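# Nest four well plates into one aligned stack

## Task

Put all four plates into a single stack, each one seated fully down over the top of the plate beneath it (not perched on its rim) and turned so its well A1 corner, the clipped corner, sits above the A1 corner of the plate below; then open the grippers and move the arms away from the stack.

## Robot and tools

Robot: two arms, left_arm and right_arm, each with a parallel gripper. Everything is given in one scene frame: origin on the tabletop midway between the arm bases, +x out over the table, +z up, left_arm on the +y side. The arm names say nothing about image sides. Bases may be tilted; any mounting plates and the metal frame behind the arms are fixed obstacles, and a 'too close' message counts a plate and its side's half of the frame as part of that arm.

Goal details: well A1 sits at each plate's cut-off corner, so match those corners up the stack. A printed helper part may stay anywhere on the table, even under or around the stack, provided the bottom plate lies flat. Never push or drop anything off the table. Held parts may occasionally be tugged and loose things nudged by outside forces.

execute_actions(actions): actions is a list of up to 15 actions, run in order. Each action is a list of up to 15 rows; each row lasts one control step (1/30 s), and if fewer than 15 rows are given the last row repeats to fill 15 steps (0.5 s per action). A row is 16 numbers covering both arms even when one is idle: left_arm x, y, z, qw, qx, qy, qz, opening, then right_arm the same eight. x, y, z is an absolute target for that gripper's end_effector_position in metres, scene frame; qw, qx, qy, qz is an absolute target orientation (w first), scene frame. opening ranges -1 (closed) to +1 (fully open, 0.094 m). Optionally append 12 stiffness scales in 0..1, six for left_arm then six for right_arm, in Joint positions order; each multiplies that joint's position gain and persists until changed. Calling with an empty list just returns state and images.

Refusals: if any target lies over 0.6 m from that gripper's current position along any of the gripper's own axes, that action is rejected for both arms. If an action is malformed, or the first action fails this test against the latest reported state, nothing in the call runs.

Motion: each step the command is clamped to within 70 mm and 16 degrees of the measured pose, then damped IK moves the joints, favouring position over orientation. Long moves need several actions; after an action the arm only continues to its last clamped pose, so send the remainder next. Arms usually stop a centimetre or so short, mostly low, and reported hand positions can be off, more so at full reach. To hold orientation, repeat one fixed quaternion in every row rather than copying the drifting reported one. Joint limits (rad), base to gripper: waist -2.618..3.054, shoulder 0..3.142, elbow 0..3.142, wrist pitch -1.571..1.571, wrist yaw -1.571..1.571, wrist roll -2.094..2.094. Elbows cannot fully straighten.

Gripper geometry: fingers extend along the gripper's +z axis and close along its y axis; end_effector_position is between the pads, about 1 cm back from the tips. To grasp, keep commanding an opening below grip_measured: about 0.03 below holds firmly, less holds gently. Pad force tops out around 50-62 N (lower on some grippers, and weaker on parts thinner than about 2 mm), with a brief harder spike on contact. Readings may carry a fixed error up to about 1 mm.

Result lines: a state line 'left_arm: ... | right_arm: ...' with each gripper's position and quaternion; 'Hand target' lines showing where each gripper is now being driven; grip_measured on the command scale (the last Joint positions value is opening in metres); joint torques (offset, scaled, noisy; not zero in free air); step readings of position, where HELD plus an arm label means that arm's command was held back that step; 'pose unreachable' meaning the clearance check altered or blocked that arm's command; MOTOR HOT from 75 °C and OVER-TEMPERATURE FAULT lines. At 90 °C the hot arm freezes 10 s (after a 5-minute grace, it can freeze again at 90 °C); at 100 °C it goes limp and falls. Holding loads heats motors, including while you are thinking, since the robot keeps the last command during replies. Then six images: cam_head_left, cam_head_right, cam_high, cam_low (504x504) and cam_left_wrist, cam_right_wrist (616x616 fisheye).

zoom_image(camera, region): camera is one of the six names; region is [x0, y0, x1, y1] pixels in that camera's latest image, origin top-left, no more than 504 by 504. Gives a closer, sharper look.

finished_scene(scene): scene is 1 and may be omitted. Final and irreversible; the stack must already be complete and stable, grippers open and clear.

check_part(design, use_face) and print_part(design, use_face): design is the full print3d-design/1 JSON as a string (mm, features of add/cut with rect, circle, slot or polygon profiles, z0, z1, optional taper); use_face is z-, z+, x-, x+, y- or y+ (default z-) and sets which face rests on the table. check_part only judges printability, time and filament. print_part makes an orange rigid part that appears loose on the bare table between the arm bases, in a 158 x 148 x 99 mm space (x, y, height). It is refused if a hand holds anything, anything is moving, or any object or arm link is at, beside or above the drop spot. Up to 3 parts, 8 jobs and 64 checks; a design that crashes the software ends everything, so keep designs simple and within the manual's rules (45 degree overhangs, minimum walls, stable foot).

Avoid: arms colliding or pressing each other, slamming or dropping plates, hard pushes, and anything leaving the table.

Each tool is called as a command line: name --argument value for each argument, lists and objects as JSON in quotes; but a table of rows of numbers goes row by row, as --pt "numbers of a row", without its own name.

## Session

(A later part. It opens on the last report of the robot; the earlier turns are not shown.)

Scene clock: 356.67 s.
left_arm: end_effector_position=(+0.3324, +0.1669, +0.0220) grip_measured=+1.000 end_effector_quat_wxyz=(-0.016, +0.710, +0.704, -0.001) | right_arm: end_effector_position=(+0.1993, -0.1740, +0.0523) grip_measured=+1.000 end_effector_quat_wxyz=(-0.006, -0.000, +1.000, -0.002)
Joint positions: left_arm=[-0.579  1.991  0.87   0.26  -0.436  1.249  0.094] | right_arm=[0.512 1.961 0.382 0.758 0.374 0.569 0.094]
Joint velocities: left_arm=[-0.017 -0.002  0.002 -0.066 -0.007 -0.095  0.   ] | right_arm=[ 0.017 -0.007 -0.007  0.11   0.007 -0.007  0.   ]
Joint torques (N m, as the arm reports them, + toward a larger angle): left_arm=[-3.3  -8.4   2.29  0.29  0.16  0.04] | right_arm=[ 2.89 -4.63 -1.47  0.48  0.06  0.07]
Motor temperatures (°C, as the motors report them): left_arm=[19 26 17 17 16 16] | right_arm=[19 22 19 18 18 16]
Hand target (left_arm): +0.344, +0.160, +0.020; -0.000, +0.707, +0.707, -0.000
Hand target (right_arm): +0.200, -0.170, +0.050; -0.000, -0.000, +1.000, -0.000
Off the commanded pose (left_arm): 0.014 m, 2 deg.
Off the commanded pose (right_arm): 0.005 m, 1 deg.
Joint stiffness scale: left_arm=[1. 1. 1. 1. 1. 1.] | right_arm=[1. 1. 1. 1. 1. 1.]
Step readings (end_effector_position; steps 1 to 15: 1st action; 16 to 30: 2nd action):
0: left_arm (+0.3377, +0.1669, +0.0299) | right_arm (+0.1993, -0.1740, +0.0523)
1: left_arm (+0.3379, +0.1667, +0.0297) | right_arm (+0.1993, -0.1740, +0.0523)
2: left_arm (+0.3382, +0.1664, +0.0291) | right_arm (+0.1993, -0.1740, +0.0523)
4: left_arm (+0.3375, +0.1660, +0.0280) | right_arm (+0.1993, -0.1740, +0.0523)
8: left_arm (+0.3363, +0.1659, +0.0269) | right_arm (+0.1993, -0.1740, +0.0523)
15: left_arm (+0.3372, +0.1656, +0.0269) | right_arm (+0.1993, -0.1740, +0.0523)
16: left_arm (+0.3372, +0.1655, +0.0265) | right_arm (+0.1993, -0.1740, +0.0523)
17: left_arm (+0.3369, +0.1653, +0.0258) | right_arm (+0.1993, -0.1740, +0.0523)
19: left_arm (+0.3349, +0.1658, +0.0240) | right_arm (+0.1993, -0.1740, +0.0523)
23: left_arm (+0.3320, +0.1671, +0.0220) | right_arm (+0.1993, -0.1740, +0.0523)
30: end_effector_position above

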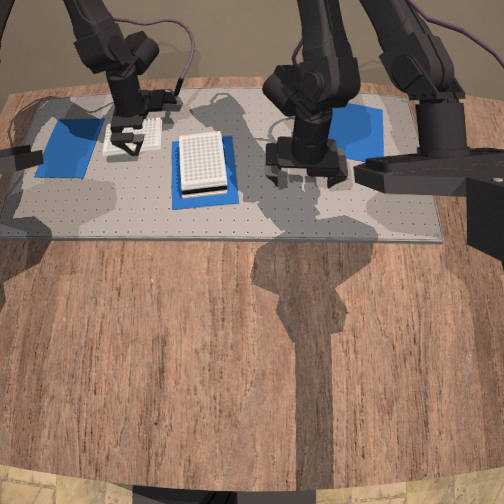

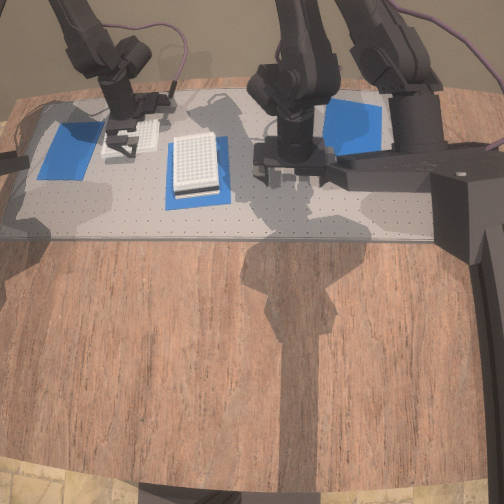

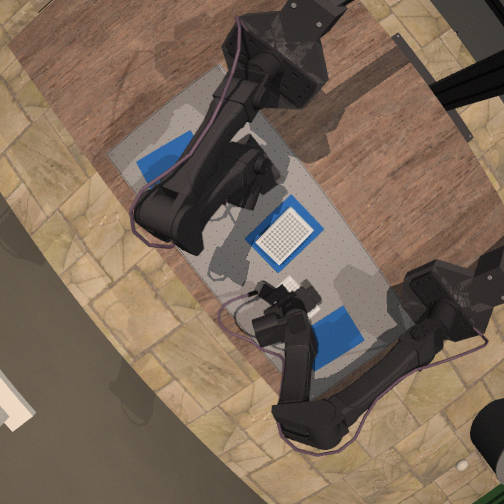

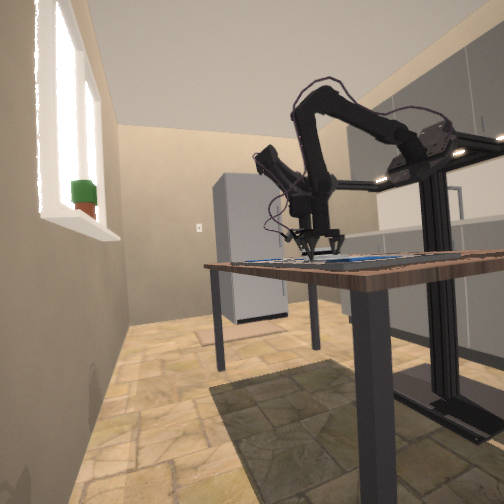

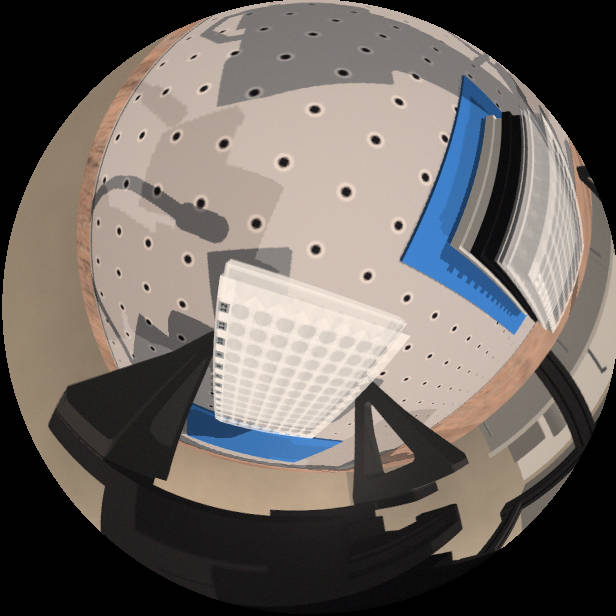

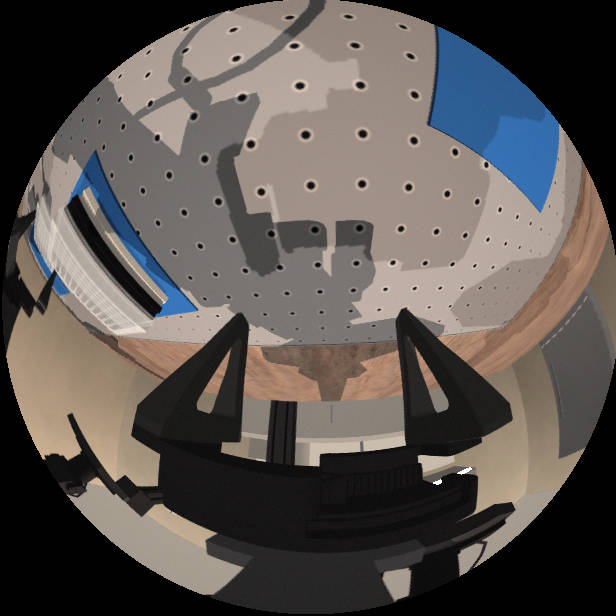

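execute_actions --actions '[[[0.344,0.160,0.020,0,0.707,0.707,0,0.72,0.2,-0.17,0.05,0,0,1,0,1]],[[0.344,0.160,0.020,0,0.707,0.707,0,0.72,0.2,-0.17,0.05,0,0,1,0,1]],[[0.335,0.165,0.06,0,0.707,0.707,0,0.72,0.2,-0.17,0.05,0,0,1,0,1]],[[0.335,0.165,0.11,0,0.707,0.707,0,0.72,0.2,-0.17,0.05,0,0,1,0,1]],[[0.31,0.13,0.11,0,0.38,0.92,0,0.72,0.2,-0.17,0.05,0,0,1,0,1]],[[0.27,0.07,0.11,0,0,1,0,0.72,0.2,-0.17,0.05,0,0,1,0,1]],[[0.236,0.012,0.10,0,-0.054,1,0,0.72,0.2,-0.17,0.05,0,0,1,0,1]],[[0.236,0.012,0.085,0,-0.054,1,0,0.72,0.2,-0.17,0.05,0,0,1,0,1]],[[0.236,0.012,0.074,0,-0.054,1,0,0.72,0.2,-0.17,0.05,0,0,1,0,1]]]'

zoom_image --camera "cam_head_left" --region '[160,140,250,215]'

zoom_image --camera "cam_right_wrist" --region '[0,160,200,360]'

Scene clock: 369.43 s.
left_arm: end_effector_position=(+0.2285, +0.0239, +0.0724) grip_measured=+0.765 end_effector_quat_wxyz=(-0.009, -0.049, +0.999, +0.012) | right_arm: end_effector_position=(+0.1993, -0.1740, +0.0523) grip_measured=+1.000 end_effector_quat_wxyz=(-0.006, -0.000, +1.000, -0.002)
Joint positions: left_arm=[-1.093  2.226  1.027  0.049 -0.722 -0.945  0.083] | right_arm=[0.512 1.961 0.382 0.758 0.374 0.569 0.094]
Joint velocities: left_arm=[-0.002 -0.017  0.002  0.051 -0.007 -0.022  0.001] | right_arm=[-0.007  0.002  0.022 -0.007 -0.022  0.051  0.   ]
Joint torques (N m, as the arm reports them, + toward a larger angle): left_arm=[-6.83 -7.82  3.02  0.2  -0.01  0.04] | right_arm=[ 2.92 -4.55 -1.47  0.48  0.07  0.07]
Motor temperatures (°C, as the motors report them): left_arm=[19 27 17 17 16 16] | right_arm=[19 22 19 18 18 16]
Hand target (left_arm): +0.236, +0.012, +0.074; -0.000, -0.054, +0.999, -0.000
Hand target (right_arm): +0.200, -0.170, +0.050; -0.000, -0.000, +1.000, -0.000
Off the commanded pose (left_arm): 0.014 m, 2 deg.
Off the commanded pose (right_arm): 0.005 m, 1 deg.
Joint stiffness scale: left_arm=[1. 1. 1. 1. 1. 1.] | right_arm=[1. 1. 1. 1. 1. 1.]
Step readings (end_effector_position; steps 1 to 15: 1st action; 16 to 30: 2nd action; 31 to 45: 3rd action; 46 to 60: 4th action; 61 to 75: 5th action; 76 to 90: 6th action; 91 to 105: 7th action; 106 to 120: 8th action; 121 to 135: 9th action):
0: left_arm (+0.3324, +0.1668, +0.0220) | right_arm (+0.1993, -0.1740, +0.0523)
1: left_arm (+0.3325, +0.1668, +0.0220) | right_arm (+0.1993, -0.1740, +0.0523)
2: left_arm (+0.3326, +0.1667, +0.0220) | right_arm (+0.1993, -0.1740, +0.0523)
4: left_arm (+0.3326, +0.1667, +0.0220) | right_arm (+0.1993, -0.1740, +0.0523)
8: left_arm (+0.3326, +0.1667, +0.0220) | right_arm (+0.1993, -0.1740, +0.0523)
15: left_arm (+0.3326, +0.1667, +0.0220) | right_arm (+0.1993, -0.1740, +0.0523)
16: left_arm (+0.3326, +0.1667, +0.0220) | right_arm (+0.1993, -0.1740, +0.0523)
17: left_arm (+0.3326, +0.1667, +0.0220) | right_arm (+0.1993, -0.1740, +0.0523)
19: left_arm (+0.3326, +0.1667, +0.0220) | right_arm (+0.1993, -0.1740, +0.0523)
23: left_arm (+0.3326, +0.1667, +0.0220) | right_arm (+0.1993, -0.1740, +0.0523)
30: left_arm (+0.3326, +0.1667, +0.0220) | right_arm (+0.1993, -0.1740, +0.0523)
31: left_arm (+0.3328, +0.1673, +0.0244) | right_arm (+0.1993, -0.1740, +0.0523)
32: left_arm (+0.3315, +0.1693, +0.0302) | right_arm (+0.1993, -0.1740, +0.0523)
34: left_arm (+0.3336, +0.1716, +0.0425) | right_arm (+0.1993, -0.1740, +0.0523)
38: left_arm (+0.3462, +0.1685, +0.0536) | right_arm (+0.1993, -0.1740, +0.0523)
45: left_arm (+0.3458, +0.1692, +0.0540) | right_arm (+0.1993, -0.1740, +0.0523)
46: left_arm (+0.3453, +0.1697, +0.0576) | right_arm (+0.1993, -0.1740, +0.0523)
47: left_arm (+0.3423, +0.1714, +0.0659) | right_arm (+0.1993, -0.1740, +0.0523)
49: left_arm (+0.3415, +0.1691, +0.0853) | right_arm (+0.1993, -0.1740, +0.0523)
53: left_arm (+0.3529, +0.1612, +0.1053) | right_arm (+0.1993, -0.1740, +0.0523)
60: left_arm (+0.3462, +0.1666, +0.1059) | right_arm (+0.1993, -0.1740, +0.0523)
61: left_arm (+0.3443, +0.1651, +0.1063) | right_arm (+0.1993, -0.1740, +0.0523)
62: left_arm (+0.3413, +0.1597, +0.1074) | right_arm (+0.1993, -0.1740, +0.0523)
64: left_arm (+0.3290, +0.1425, +0.1100) | right_arm (+0.1993, -0.1740, +0.0523)
68: left_arm (+0.3131, +0.1309, +0.1097) | right_arm (+0.1993, -0.1740, +0.0523)
75: left_arm (+0.3143, +0.1338, +0.1094) | right_arm (+0.1993, -0.1740, +0.0523)
76: left_arm (+0.3122, +0.1315, +0.1094) | right_arm (+0.1993, -0.1740, +0.0523)
77: left_arm (+0.3076, +0.1231, +0.1098) | right_arm (+0.1993, -0.1740, +0.0523)
79: left_arm (+0.2838, +0.0987, +0.1114) | right_arm (+0.1993, -0.1740, +0.0523)
83: left_arm (+0.2489, +0.0816, +0.1082) | right_arm (+0.1993, -0.1740, +0.0523)
90: left_arm (+0.2620, +0.0782, +0.1070) | right_arm (+0.1993, -0.1740, +0.0523)
91: left_arm (+0.2617, +0.0754, +0.1062) | right_arm (+0.1993, -0.1740, +0.0523)
92: left_arm (+0.2597, +0.0659, +0.1040) | right_arm (+0.1993, -0.1740, +0.0523)
94: left_arm (+0.2458, +0.0398, +0.1005) | right_arm (+0.1993, -0.1740, +0.0523)
98: left_arm (+0.2224, +0.0176, +0.0963) | right_arm (+0.1993, -0.1740, +0.0523)
105: left_arm (+0.2328, +0.0154, +0.0960) | right_arm (+0.1993, -0.1740, +0.0523)
106: left_arm (+0.2337, +0.0150, +0.0952) | right_arm (+0.1993, -0.1740, +0.0523)
107: left_arm (+0.2345, +0.0141, +0.0931) | right_arm (+0.1993, -0.1740, +0.0523)
109: left_arm (+0.2342, +0.0150, +0.0882) | right_arm (+0.1993, -0.1740, +0.0523)
113: left_arm (+0.2309, +0.0197, +0.0828) | right_arm (+0.1993, -0.1740, +0.0523)
120: left_arm (+0.2306, +0.0200, +0.0825) | right_arm (+0.1993, -0.1740, +0.0523)
121: left_arm (+0.2304, +0.0202, +0.0818) | right_arm (+0.1993, -0.1740, +0.0523)
122: left_arm (+0.2305, +0.0200, +0.0804) | right_arm (+0.1993, -0.1740, +0.0523)
124: left_arm (+0.2299, +0.0209, +0.0763) | right_arm (+0.1993, -0.1740, +0.0523)
128: left_arm (+0.2284, +0.0241, +0.0725) | right_arm (+0.1993, -0.1740, +0.0523)
135: end_effector_position above

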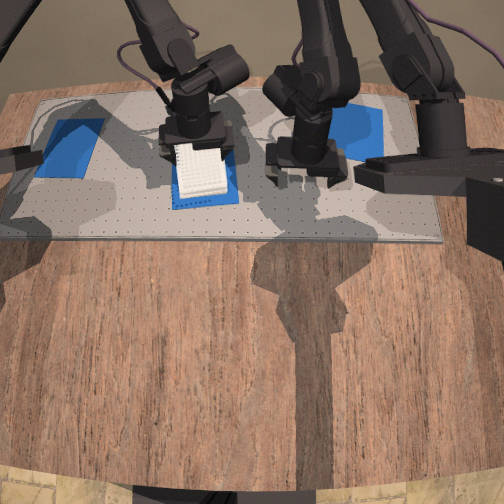

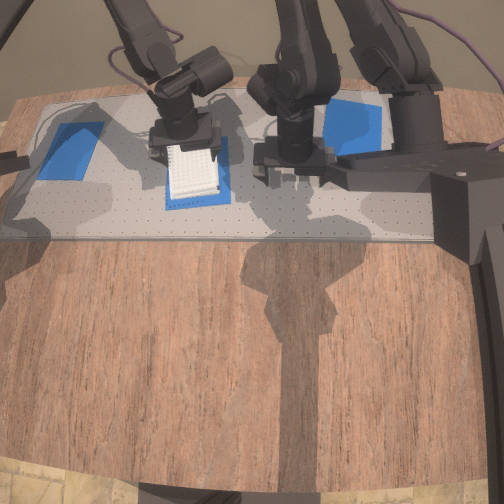

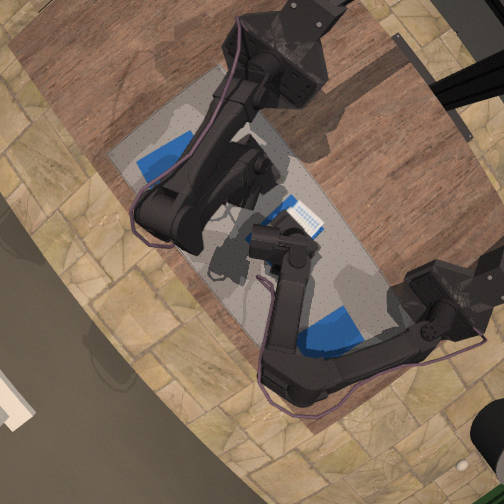

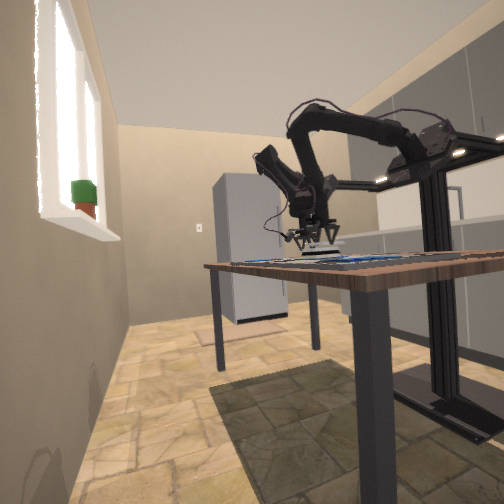

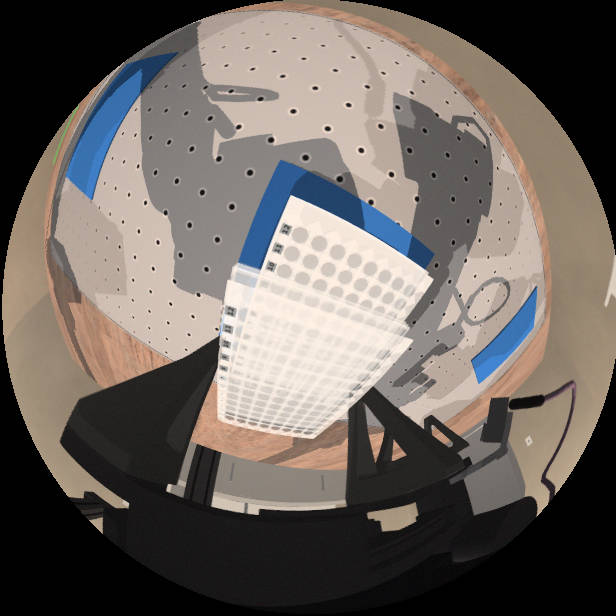

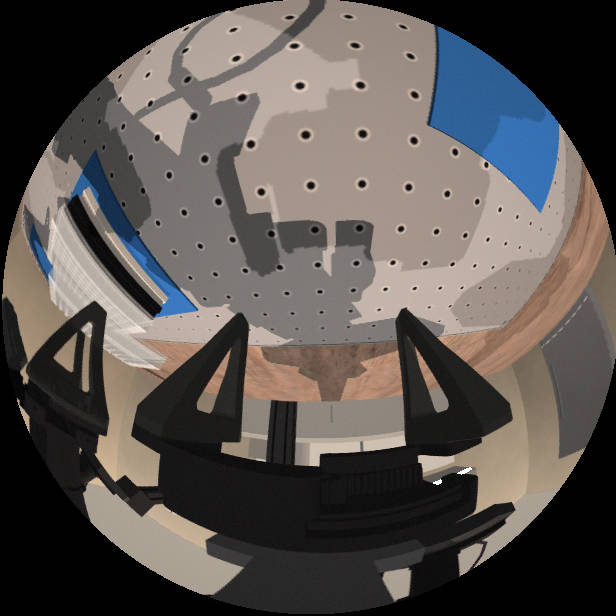

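Region (160, 140, 250, 215) of cam_head_left's 504x504 image, scaled by 5.600, with more detail than that image has.

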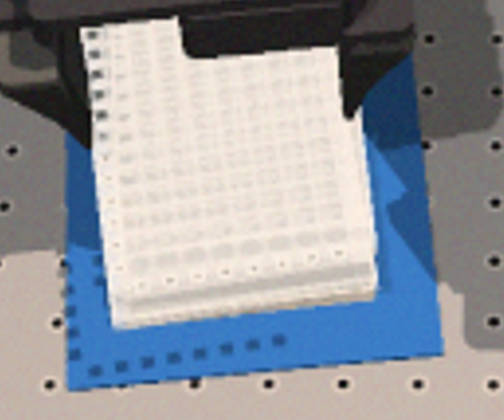

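Region (0, 160, 200, 360) of cam_right_wrist's 616x616 image, scaled by 2.520, with more detail than that image has.

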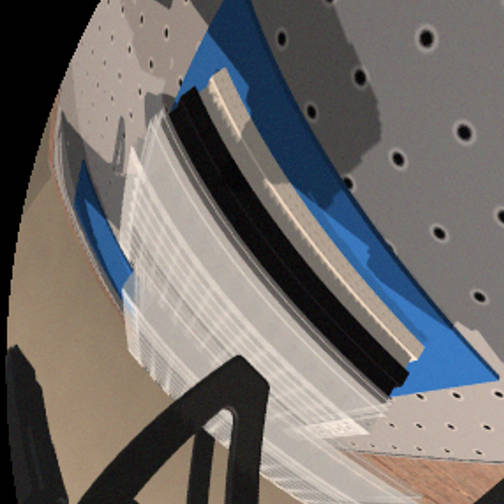

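execute_actions --actions '[[[0.256,0.010,0.074,0,-0.056,1,0,0.72,0.2,-0.17,0.05,0,0,1,0,1]],[[0.256,0.010,0.070,0,-0.056,1,0,0.72,0.2,-0.17,0.05,0,0,1,0,1]]]'

zoom_image --camera "cam_head_left" --region '[160,140,250,215]'

zoom_image --camera "cam_low" --region '[290,230,350,270]'

Scene clock: 374.43 s.
left_arm: end_effector_position=(+0.2455, +0.0191, +0.0669) grip_measured=+0.765 end_effector_quat_wxyz=(-0.008, -0.050, +0.999, +0.009) | right_arm: end_effector_position=(+0.1993, -0.1740, +0.0523) grip_measured=+1.000 end_effector_quat_wxyz=(-0.006, -0.000, +1.000, -0.002)
Joint positions: left_arm=[-1.064  2.226  1.076  0.031 -0.707 -0.907  0.083] | right_arm=[0.512 1.961 0.382 0.758 0.374 0.569 0.094]
Joint velocities: left_arm=[-0.002 -0.002  0.002  0.051  0.037  0.022 -0.001] | right_arm=[ 0.002 -0.007  0.017 -0.007 -0.022  0.037  0.   ]
Joint torques (N m, as the arm reports them, + toward a larger angle): left_arm=[-6.49 -8.91  3.14  0.08  0.    0.04] | right_arm=[ 2.96 -4.55 -1.42  0.47  0.06  0.06]
Motor temperatures (°C, as the motors report them): left_arm=[20 27 18 17 16 16] | right_arm=[19 22 19 18 18 16]
Hand target (left_arm): +0.256, +0.010, +0.070; +0.000, -0.056, +0.998, -0.000
Hand target (right_arm): +0.200, -0.170, +0.050; -0.000, -0.000, +1.000, -0.000
Off the commanded pose (left_arm): 0.014 m, 2 deg.
Off the commanded pose (right_arm): 0.005 m, 1 deg.
Joint stiffness scale: left_arm=[1. 1. 1. 1. 1. 1.] | right_arm=[1. 1. 1. 1. 1. 1.]
Step readings (end_effector_position; steps 1 to 15: 1st action; 16 to 30: 2nd action):
0: left_arm (+0.2286, +0.0238, +0.0724) | right_arm (+0.1993, -0.1740, +0.0523)
1: left_arm (+0.2294, +0.0236, +0.0721) | right_arm (+0.1993, -0.1740, +0.0523)
2: left_arm (+0.2313, +0.0227, +0.0715) | right_arm (+0.1993, -0.1740, +0.0523)
4: left_arm (+0.2389, +0.0205, +0.0694) | right_arm (+0.1993, -0.1740, +0.0523)
8: left_arm (+0.2466, +0.0196, +0.0669) | right_arm (+0.1993, -0.1740, +0.0523)
15: left_arm (+0.2459, +0.0195, +0.0669) | right_arm (+0.1993, -0.1740, +0.0523)
16: left_arm (+0.2459, +0.0195, +0.0669) | right_arm (+0.1993, -0.1740, +0.0523)
17: left_arm (+0.2458, +0.0194, +0.0669) | right_arm (+0.1993, -0.1740, +0.0523)
19: left_arm (+0.2457, +0.0193, +0.0669) | right_arm (+0.1993, -0.1740, +0.0523)
23: left_arm (+0.2456, +0.0192, +0.0669) | right_arm (+0.1993, -0.1740, +0.0523)
30: end_effector_position above

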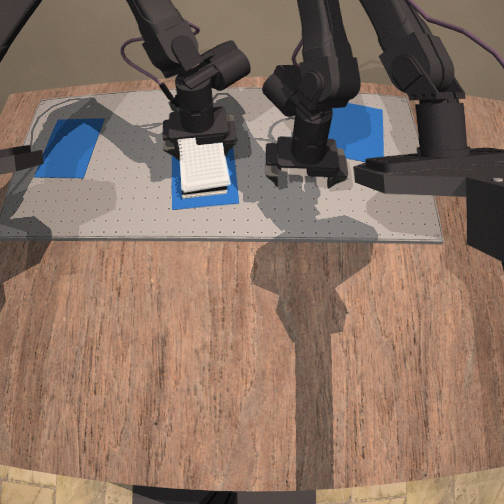

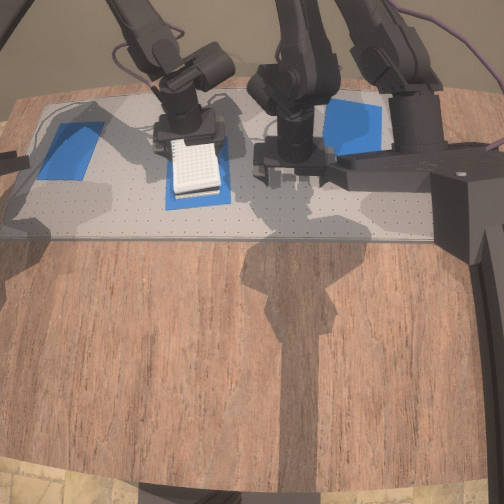

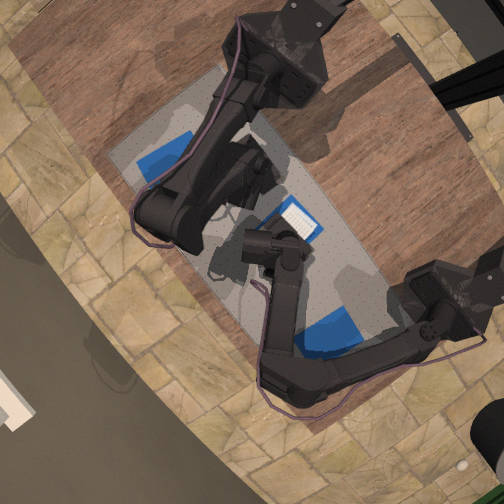

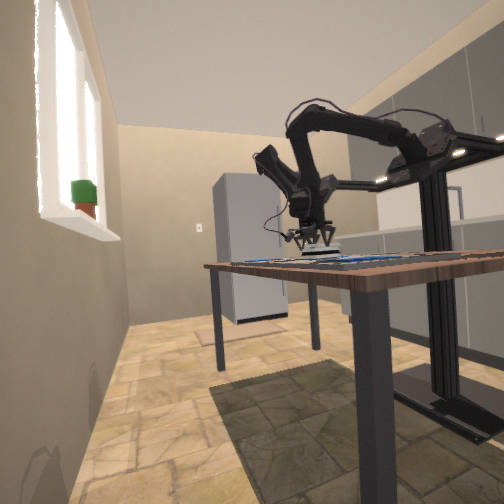

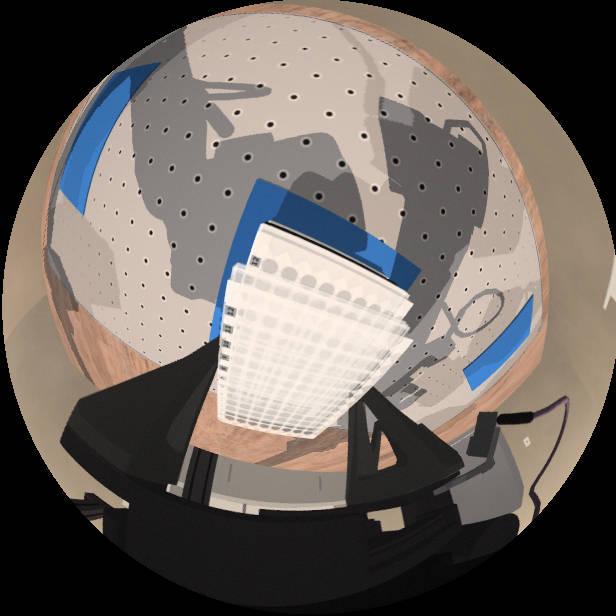

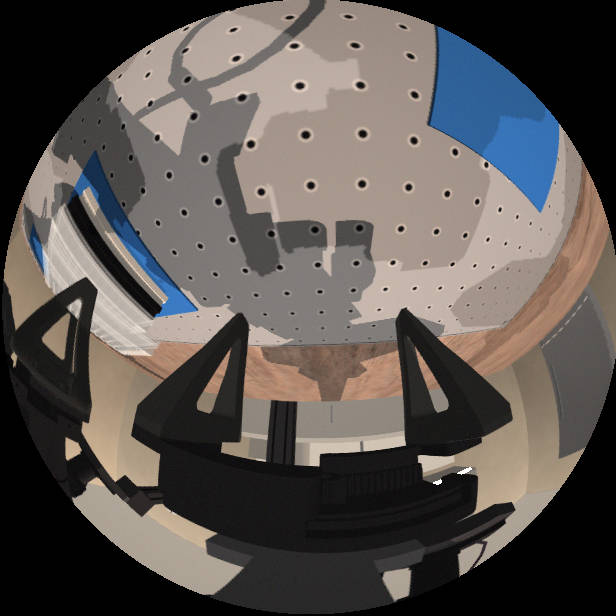

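Region (160, 140, 250, 215) of cam_head_left's 504x504 image, scaled by 5.600, with more detail than that image has.

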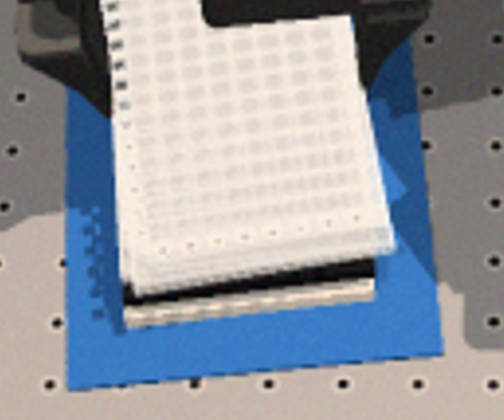

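Region (290, 230, 350, 270) of cam_low's 504x504 image, scaled by 8.400, with more detail than that image has.

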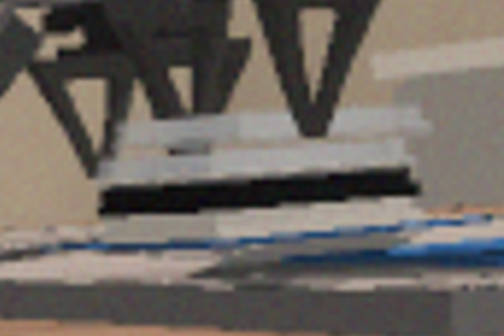

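execute_actions --actions '[[[0.265,0.014,0.078,0,-0.058,1,0,0.72,0.2,-0.17,0.05,0,0,1,0,1]],[[0.265,0.014,0.078,0,-0.058,1,0,0.72,0.2,-0.17,0.05,0,0,1,0,1]]]'

zoom_image --camera "cam_head_left" --region '[160,140,250,215]'

zoom_image --camera "cam_right_wrist" --region '[0,160,200,360]'

Scene clock: 380.17 s.
left_arm: end_effector_position=(+0.2548, +0.0209, +0.0712) grip_measured=+0.765 end_effector_quat_wxyz=(-0.007, -0.056, +0.998, +0.008) | right_arm: end_effector_position=(+0.1993, -0.1740, +0.0523) grip_measured=+1.000 end_effector_quat_wxyz=(-0.006, -0.000, +1.000, -0.002)
Joint positions: left_arm=[-1.055  2.197  1.076  0.013 -0.704 -0.905  0.083] | right_arm=[0.512 1.961 0.382 0.758 0.374 0.569 0.094]
Joint velocities: left_arm=[ 0.002  0.002 -0.002  0.022  0.007 -0.007 -0.001] | right_arm=[ 0.007  0.002 -0.007 -0.007 -0.051 -0.007  0.   ]
Joint torques (N m, as the arm reports them, + toward a larger angle): left_arm=[-6.65 -9.98  2.59 -0.03 -0.01  0.05] | right_arm=[ 2.93 -4.55 -1.47  0.47  0.07  0.06]
Motor temperatures (°C, as the motors report them): left_arm=[20 27 18 17 16 16] | right_arm=[19 22 19 18 18 16]
Hand target (left_arm): +0.265, +0.014, +0.078; +0.000, -0.058, +0.998, -0.000
Hand target (right_arm): +0.200, -0.170, +0.050; -0.000, -0.000, +1.000, -0.000
Off the commanded pose (left_arm): 0.014 m, 1 deg.
Off the commanded pose (right_arm): 0.005 m, 1 deg.
Joint stiffness scale: left_arm=[1. 1. 1. 1. 1. 1.] | right_arm=[1. 1. 1. 1. 1. 1.]
Step readings (end_effector_position; steps 1 to 15: 1st action; 16 to 30: 2nd action):
0: left_arm (+0.2455, +0.0191, +0.0669) | right_arm (+0.1993, -0.1740, +0.0523)
1: left_arm (+0.2460, +0.0192, +0.0673) | right_arm (+0.1993, -0.1740, +0.0523)
2: left_arm (+0.2466, +0.0198, +0.0679) | right_arm (+0.1993, -0.1740, +0.0523)
4: left_arm (+0.2501, +0.0203, +0.0693) | right_arm (+0.1993, -0.1740, +0.0523)
8: left_arm (+0.2554, +0.0202, +0.0711) | right_arm (+0.1993, -0.1740, +0.0523)
15: left_arm (+0.2549, +0.0208, +0.0712) | right_arm (+0.1993, -0.1740, +0.0523)
16: left_arm (+0.2548, +0.0209, +0.0712) | right_arm (+0.1993, -0.1740, +0.0523)
17: left_arm (+0.2548, +0.0209, +0.0712) | right_arm (+0.1993, -0.1740, +0.0523)
19: left_arm (+0.2548, +0.0209, +0.0712) | right_arm (+0.1993, -0.1740, +0.0523)
23: left_arm (+0.2548, +0.0209, +0.0712) | right_arm (+0.1993, -0.1740, +0.0523)
30: end_effector_position above

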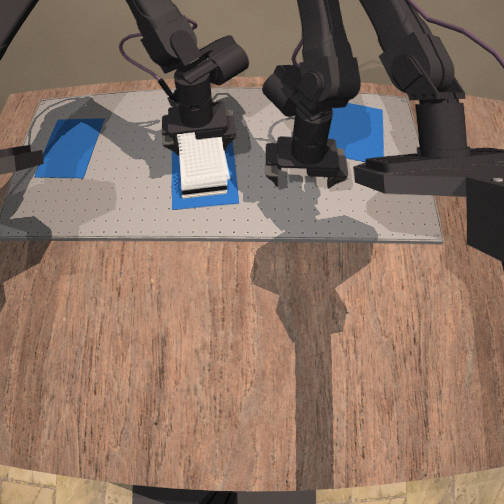

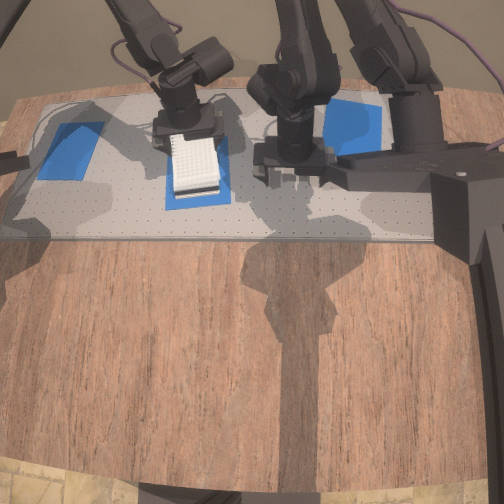

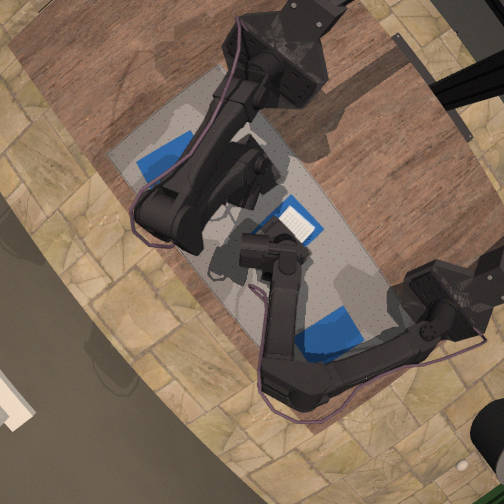

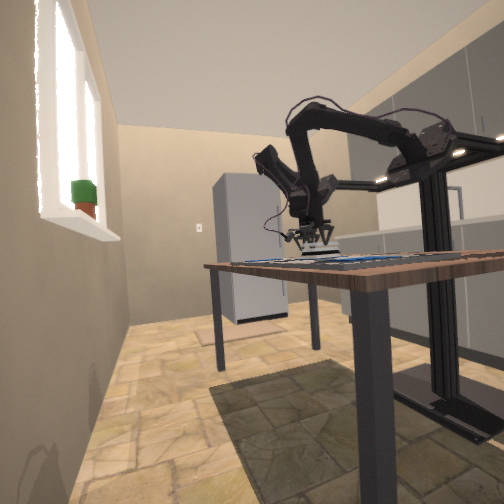

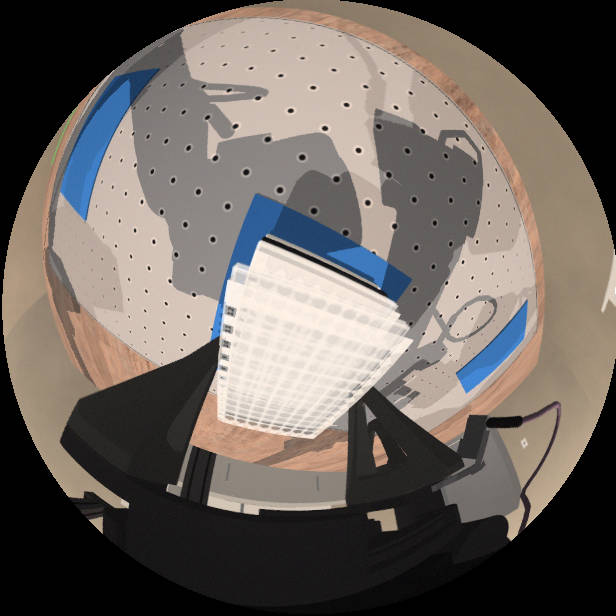

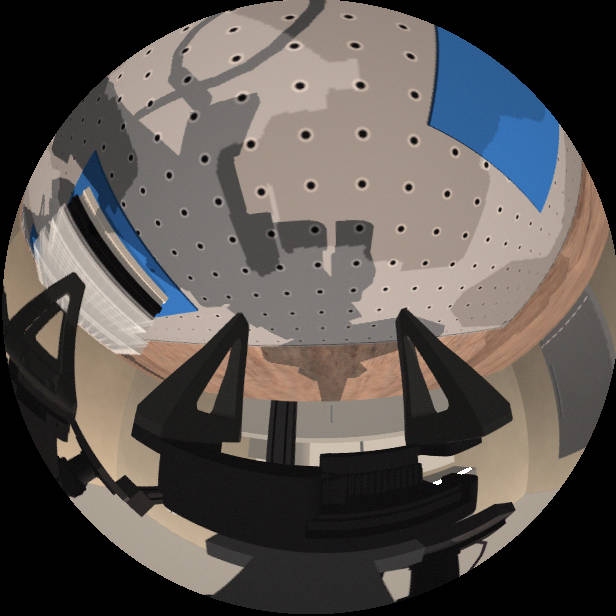

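Region (160, 140, 250, 215) of cam_head_left's 504x504 image, scaled by 5.600, with more detail than that image has.

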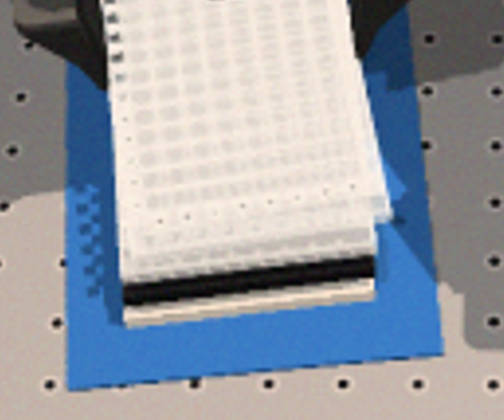

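Region (0, 160, 200, 360) of cam_right_wrist's 616x616 image, scaled by 2.520, with more detail than that image has.

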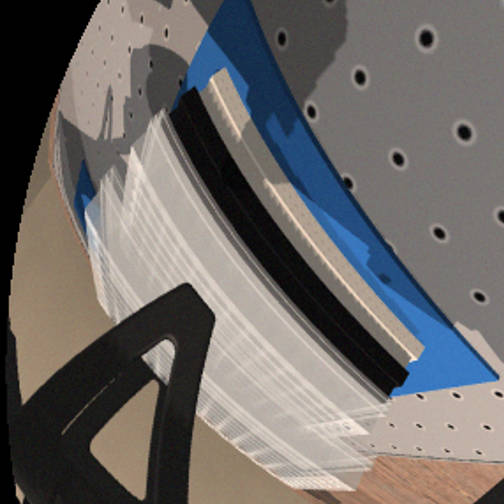

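execute_actions --actions '[[[0.265,0.018,0.074,0,-0.045,1,0,0.72,0.2,-0.17,0.05,0,0,1,0,1]],[[0.266,0.018,0.069,0,-0.045,1,0,0.72,0.2,-0.17,0.05,0,0,1,0,1]]]'

zoom_image --camera "cam_head_left" --region '[160,140,250,215]'

zoom_image --camera "cam_right_wrist" --region '[0,160,200,360]'

Scene clock: 387.87 s.
left_arm: end_effector_position=(+0.2590, +0.0259, +0.0658) grip_measured=+0.765 end_effector_quat_wxyz=(-0.008, -0.041, +0.999, +0.010) | right_arm: end_effector_position=(+0.1993, -0.1740, +0.0523) grip_measured=+1.000 end_effector_quat_wxyz=(-0.006, -0.000, +1.000, -0.002)
Joint positions: left_arm=[-1.033  2.197  1.076  0.023 -0.694 -0.854  0.083] | right_arm=[0.512 1.961 0.382 0.758 0.374 0.569 0.094]
Joint velocities: left_arm=[ 0.032  0.007 -0.007  0.081  0.007  0.007 -0.   ] | right_arm=[-0.012 -0.007  0.012 -0.007  0.007 -0.066  0.   ]
Joint torques (N m, as the arm reports them, + toward a larger angle): left_arm=[-6.58 -8.92  2.13  0.22  0.    0.04] | right_arm=[ 2.86 -4.59 -1.4   0.47  0.06  0.06]
Motor temperatures (°C, as the motors report them): left_arm=[21 28 18 17 16 16] | right_arm=[19 22 19 18 18 16]
Hand target (left_arm): +0.266, +0.018, +0.069; -0.000, -0.045, +0.999, +0.000
Hand target (right_arm): +0.200, -0.170, +0.050; -0.000, -0.000, +1.000, -0.000
Off the commanded pose (left_arm): 0.011 m, 2 deg.
Off the commanded pose (right_arm): 0.005 m, 1 deg.
Joint stiffness scale: left_arm=[1. 1. 1. 1. 1. 1.] | right_arm=[1. 1. 1. 1. 1. 1.]
Step readings (end_effector_position; steps 1 to 15: 1st action; 16 to 30: 2nd action):
0: left_arm (+0.2548, +0.0209, +0.0712) | right_arm (+0.1993, -0.1740, +0.0523)
1: left_arm (+0.2548, +0.0210, +0.0710) | right_arm (+0.1993, -0.1740, +0.0523)
2: left_arm (+0.2549, +0.0214, +0.0706) | right_arm (+0.1993, -0.1740, +0.0523)
4: left_arm (+0.2557, +0.0229, +0.0695) | right_arm (+0.1993, -0.1740, +0.0523)
8: left_arm (+0.2567, +0.0249, +0.0681) | right_arm (+0.1993, -0.1740, +0.0523)
15: left_arm (+0.2565, +0.0247, +0.0681) | right_arm (+0.1993, -0.1740, +0.0523)
16: left_arm (+0.2566, +0.0247, +0.0679) | right_arm (+0.1993, -0.1740, +0.0523)
17: left_arm (+0.2569, +0.0248, +0.0676) | right_arm (+0.1993, -0.1740, +0.0523)
19: left_arm (+0.2578, +0.0253, +0.0668) | right_arm (+0.1993, -0.1740, +0.0523)
23: left_arm (+0.2589, +0.0262, +0.0659) | right_arm (+0.1993, -0.1740, +0.0523)
30: end_effector_position above

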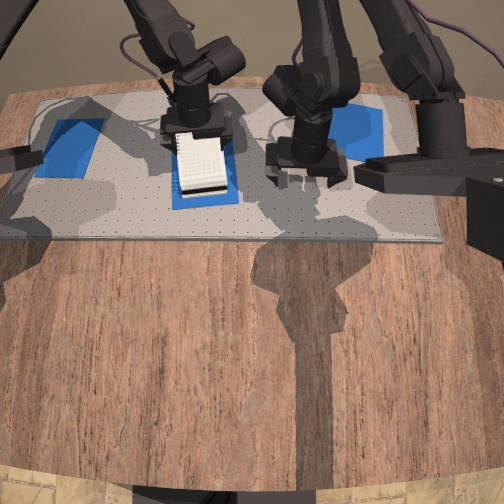

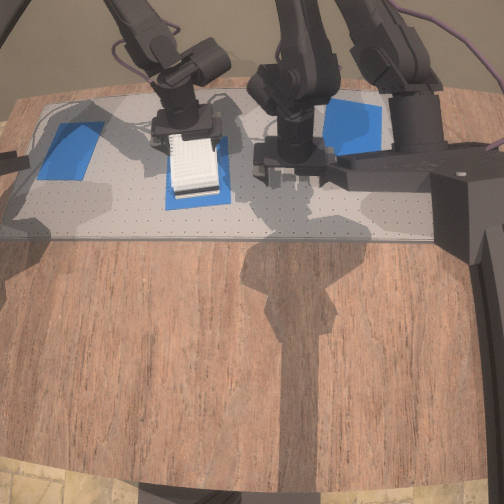

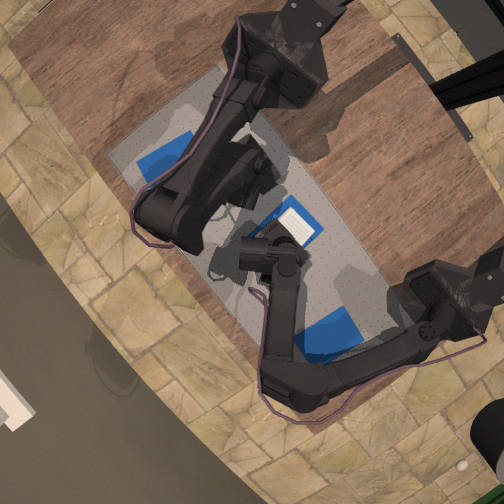

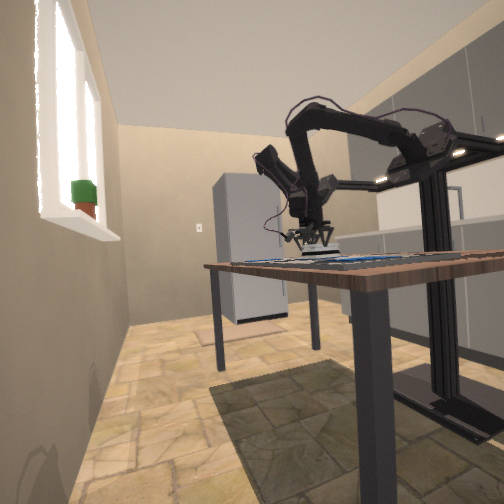

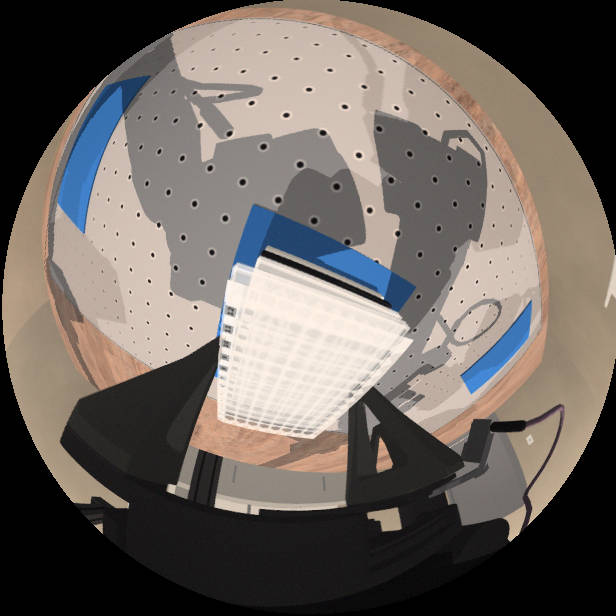

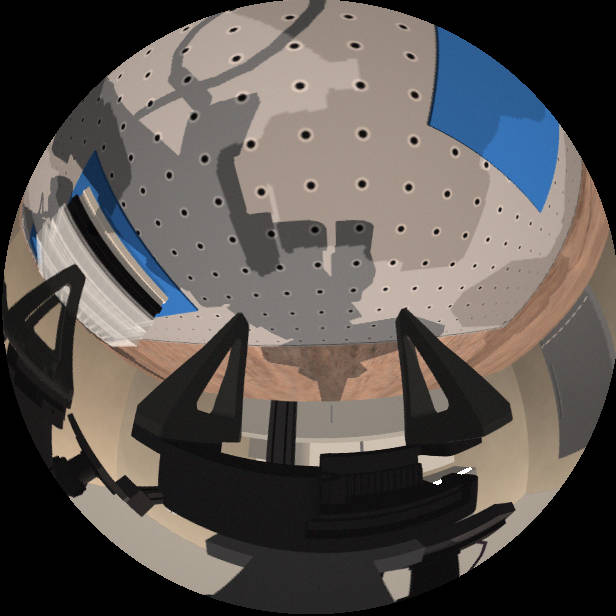

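Region (160, 140, 250, 215) of cam_head_left's 504x504 image, scaled by 5.600, with more detail than that image has.

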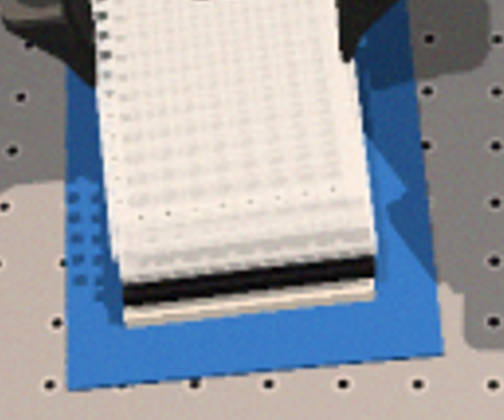

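Region (0, 160, 200, 360) of cam_right_wrist's 616x616 image, scaled by 2.520, with more detail than that image has.

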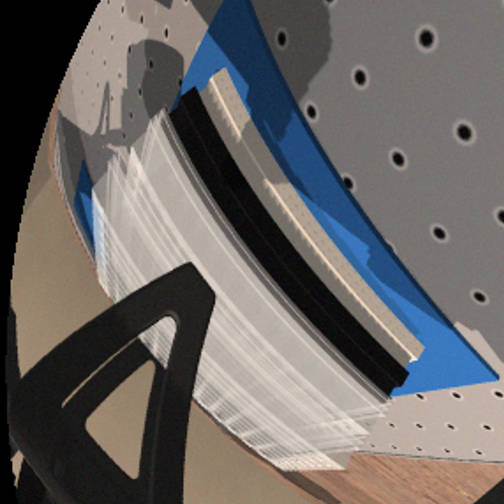

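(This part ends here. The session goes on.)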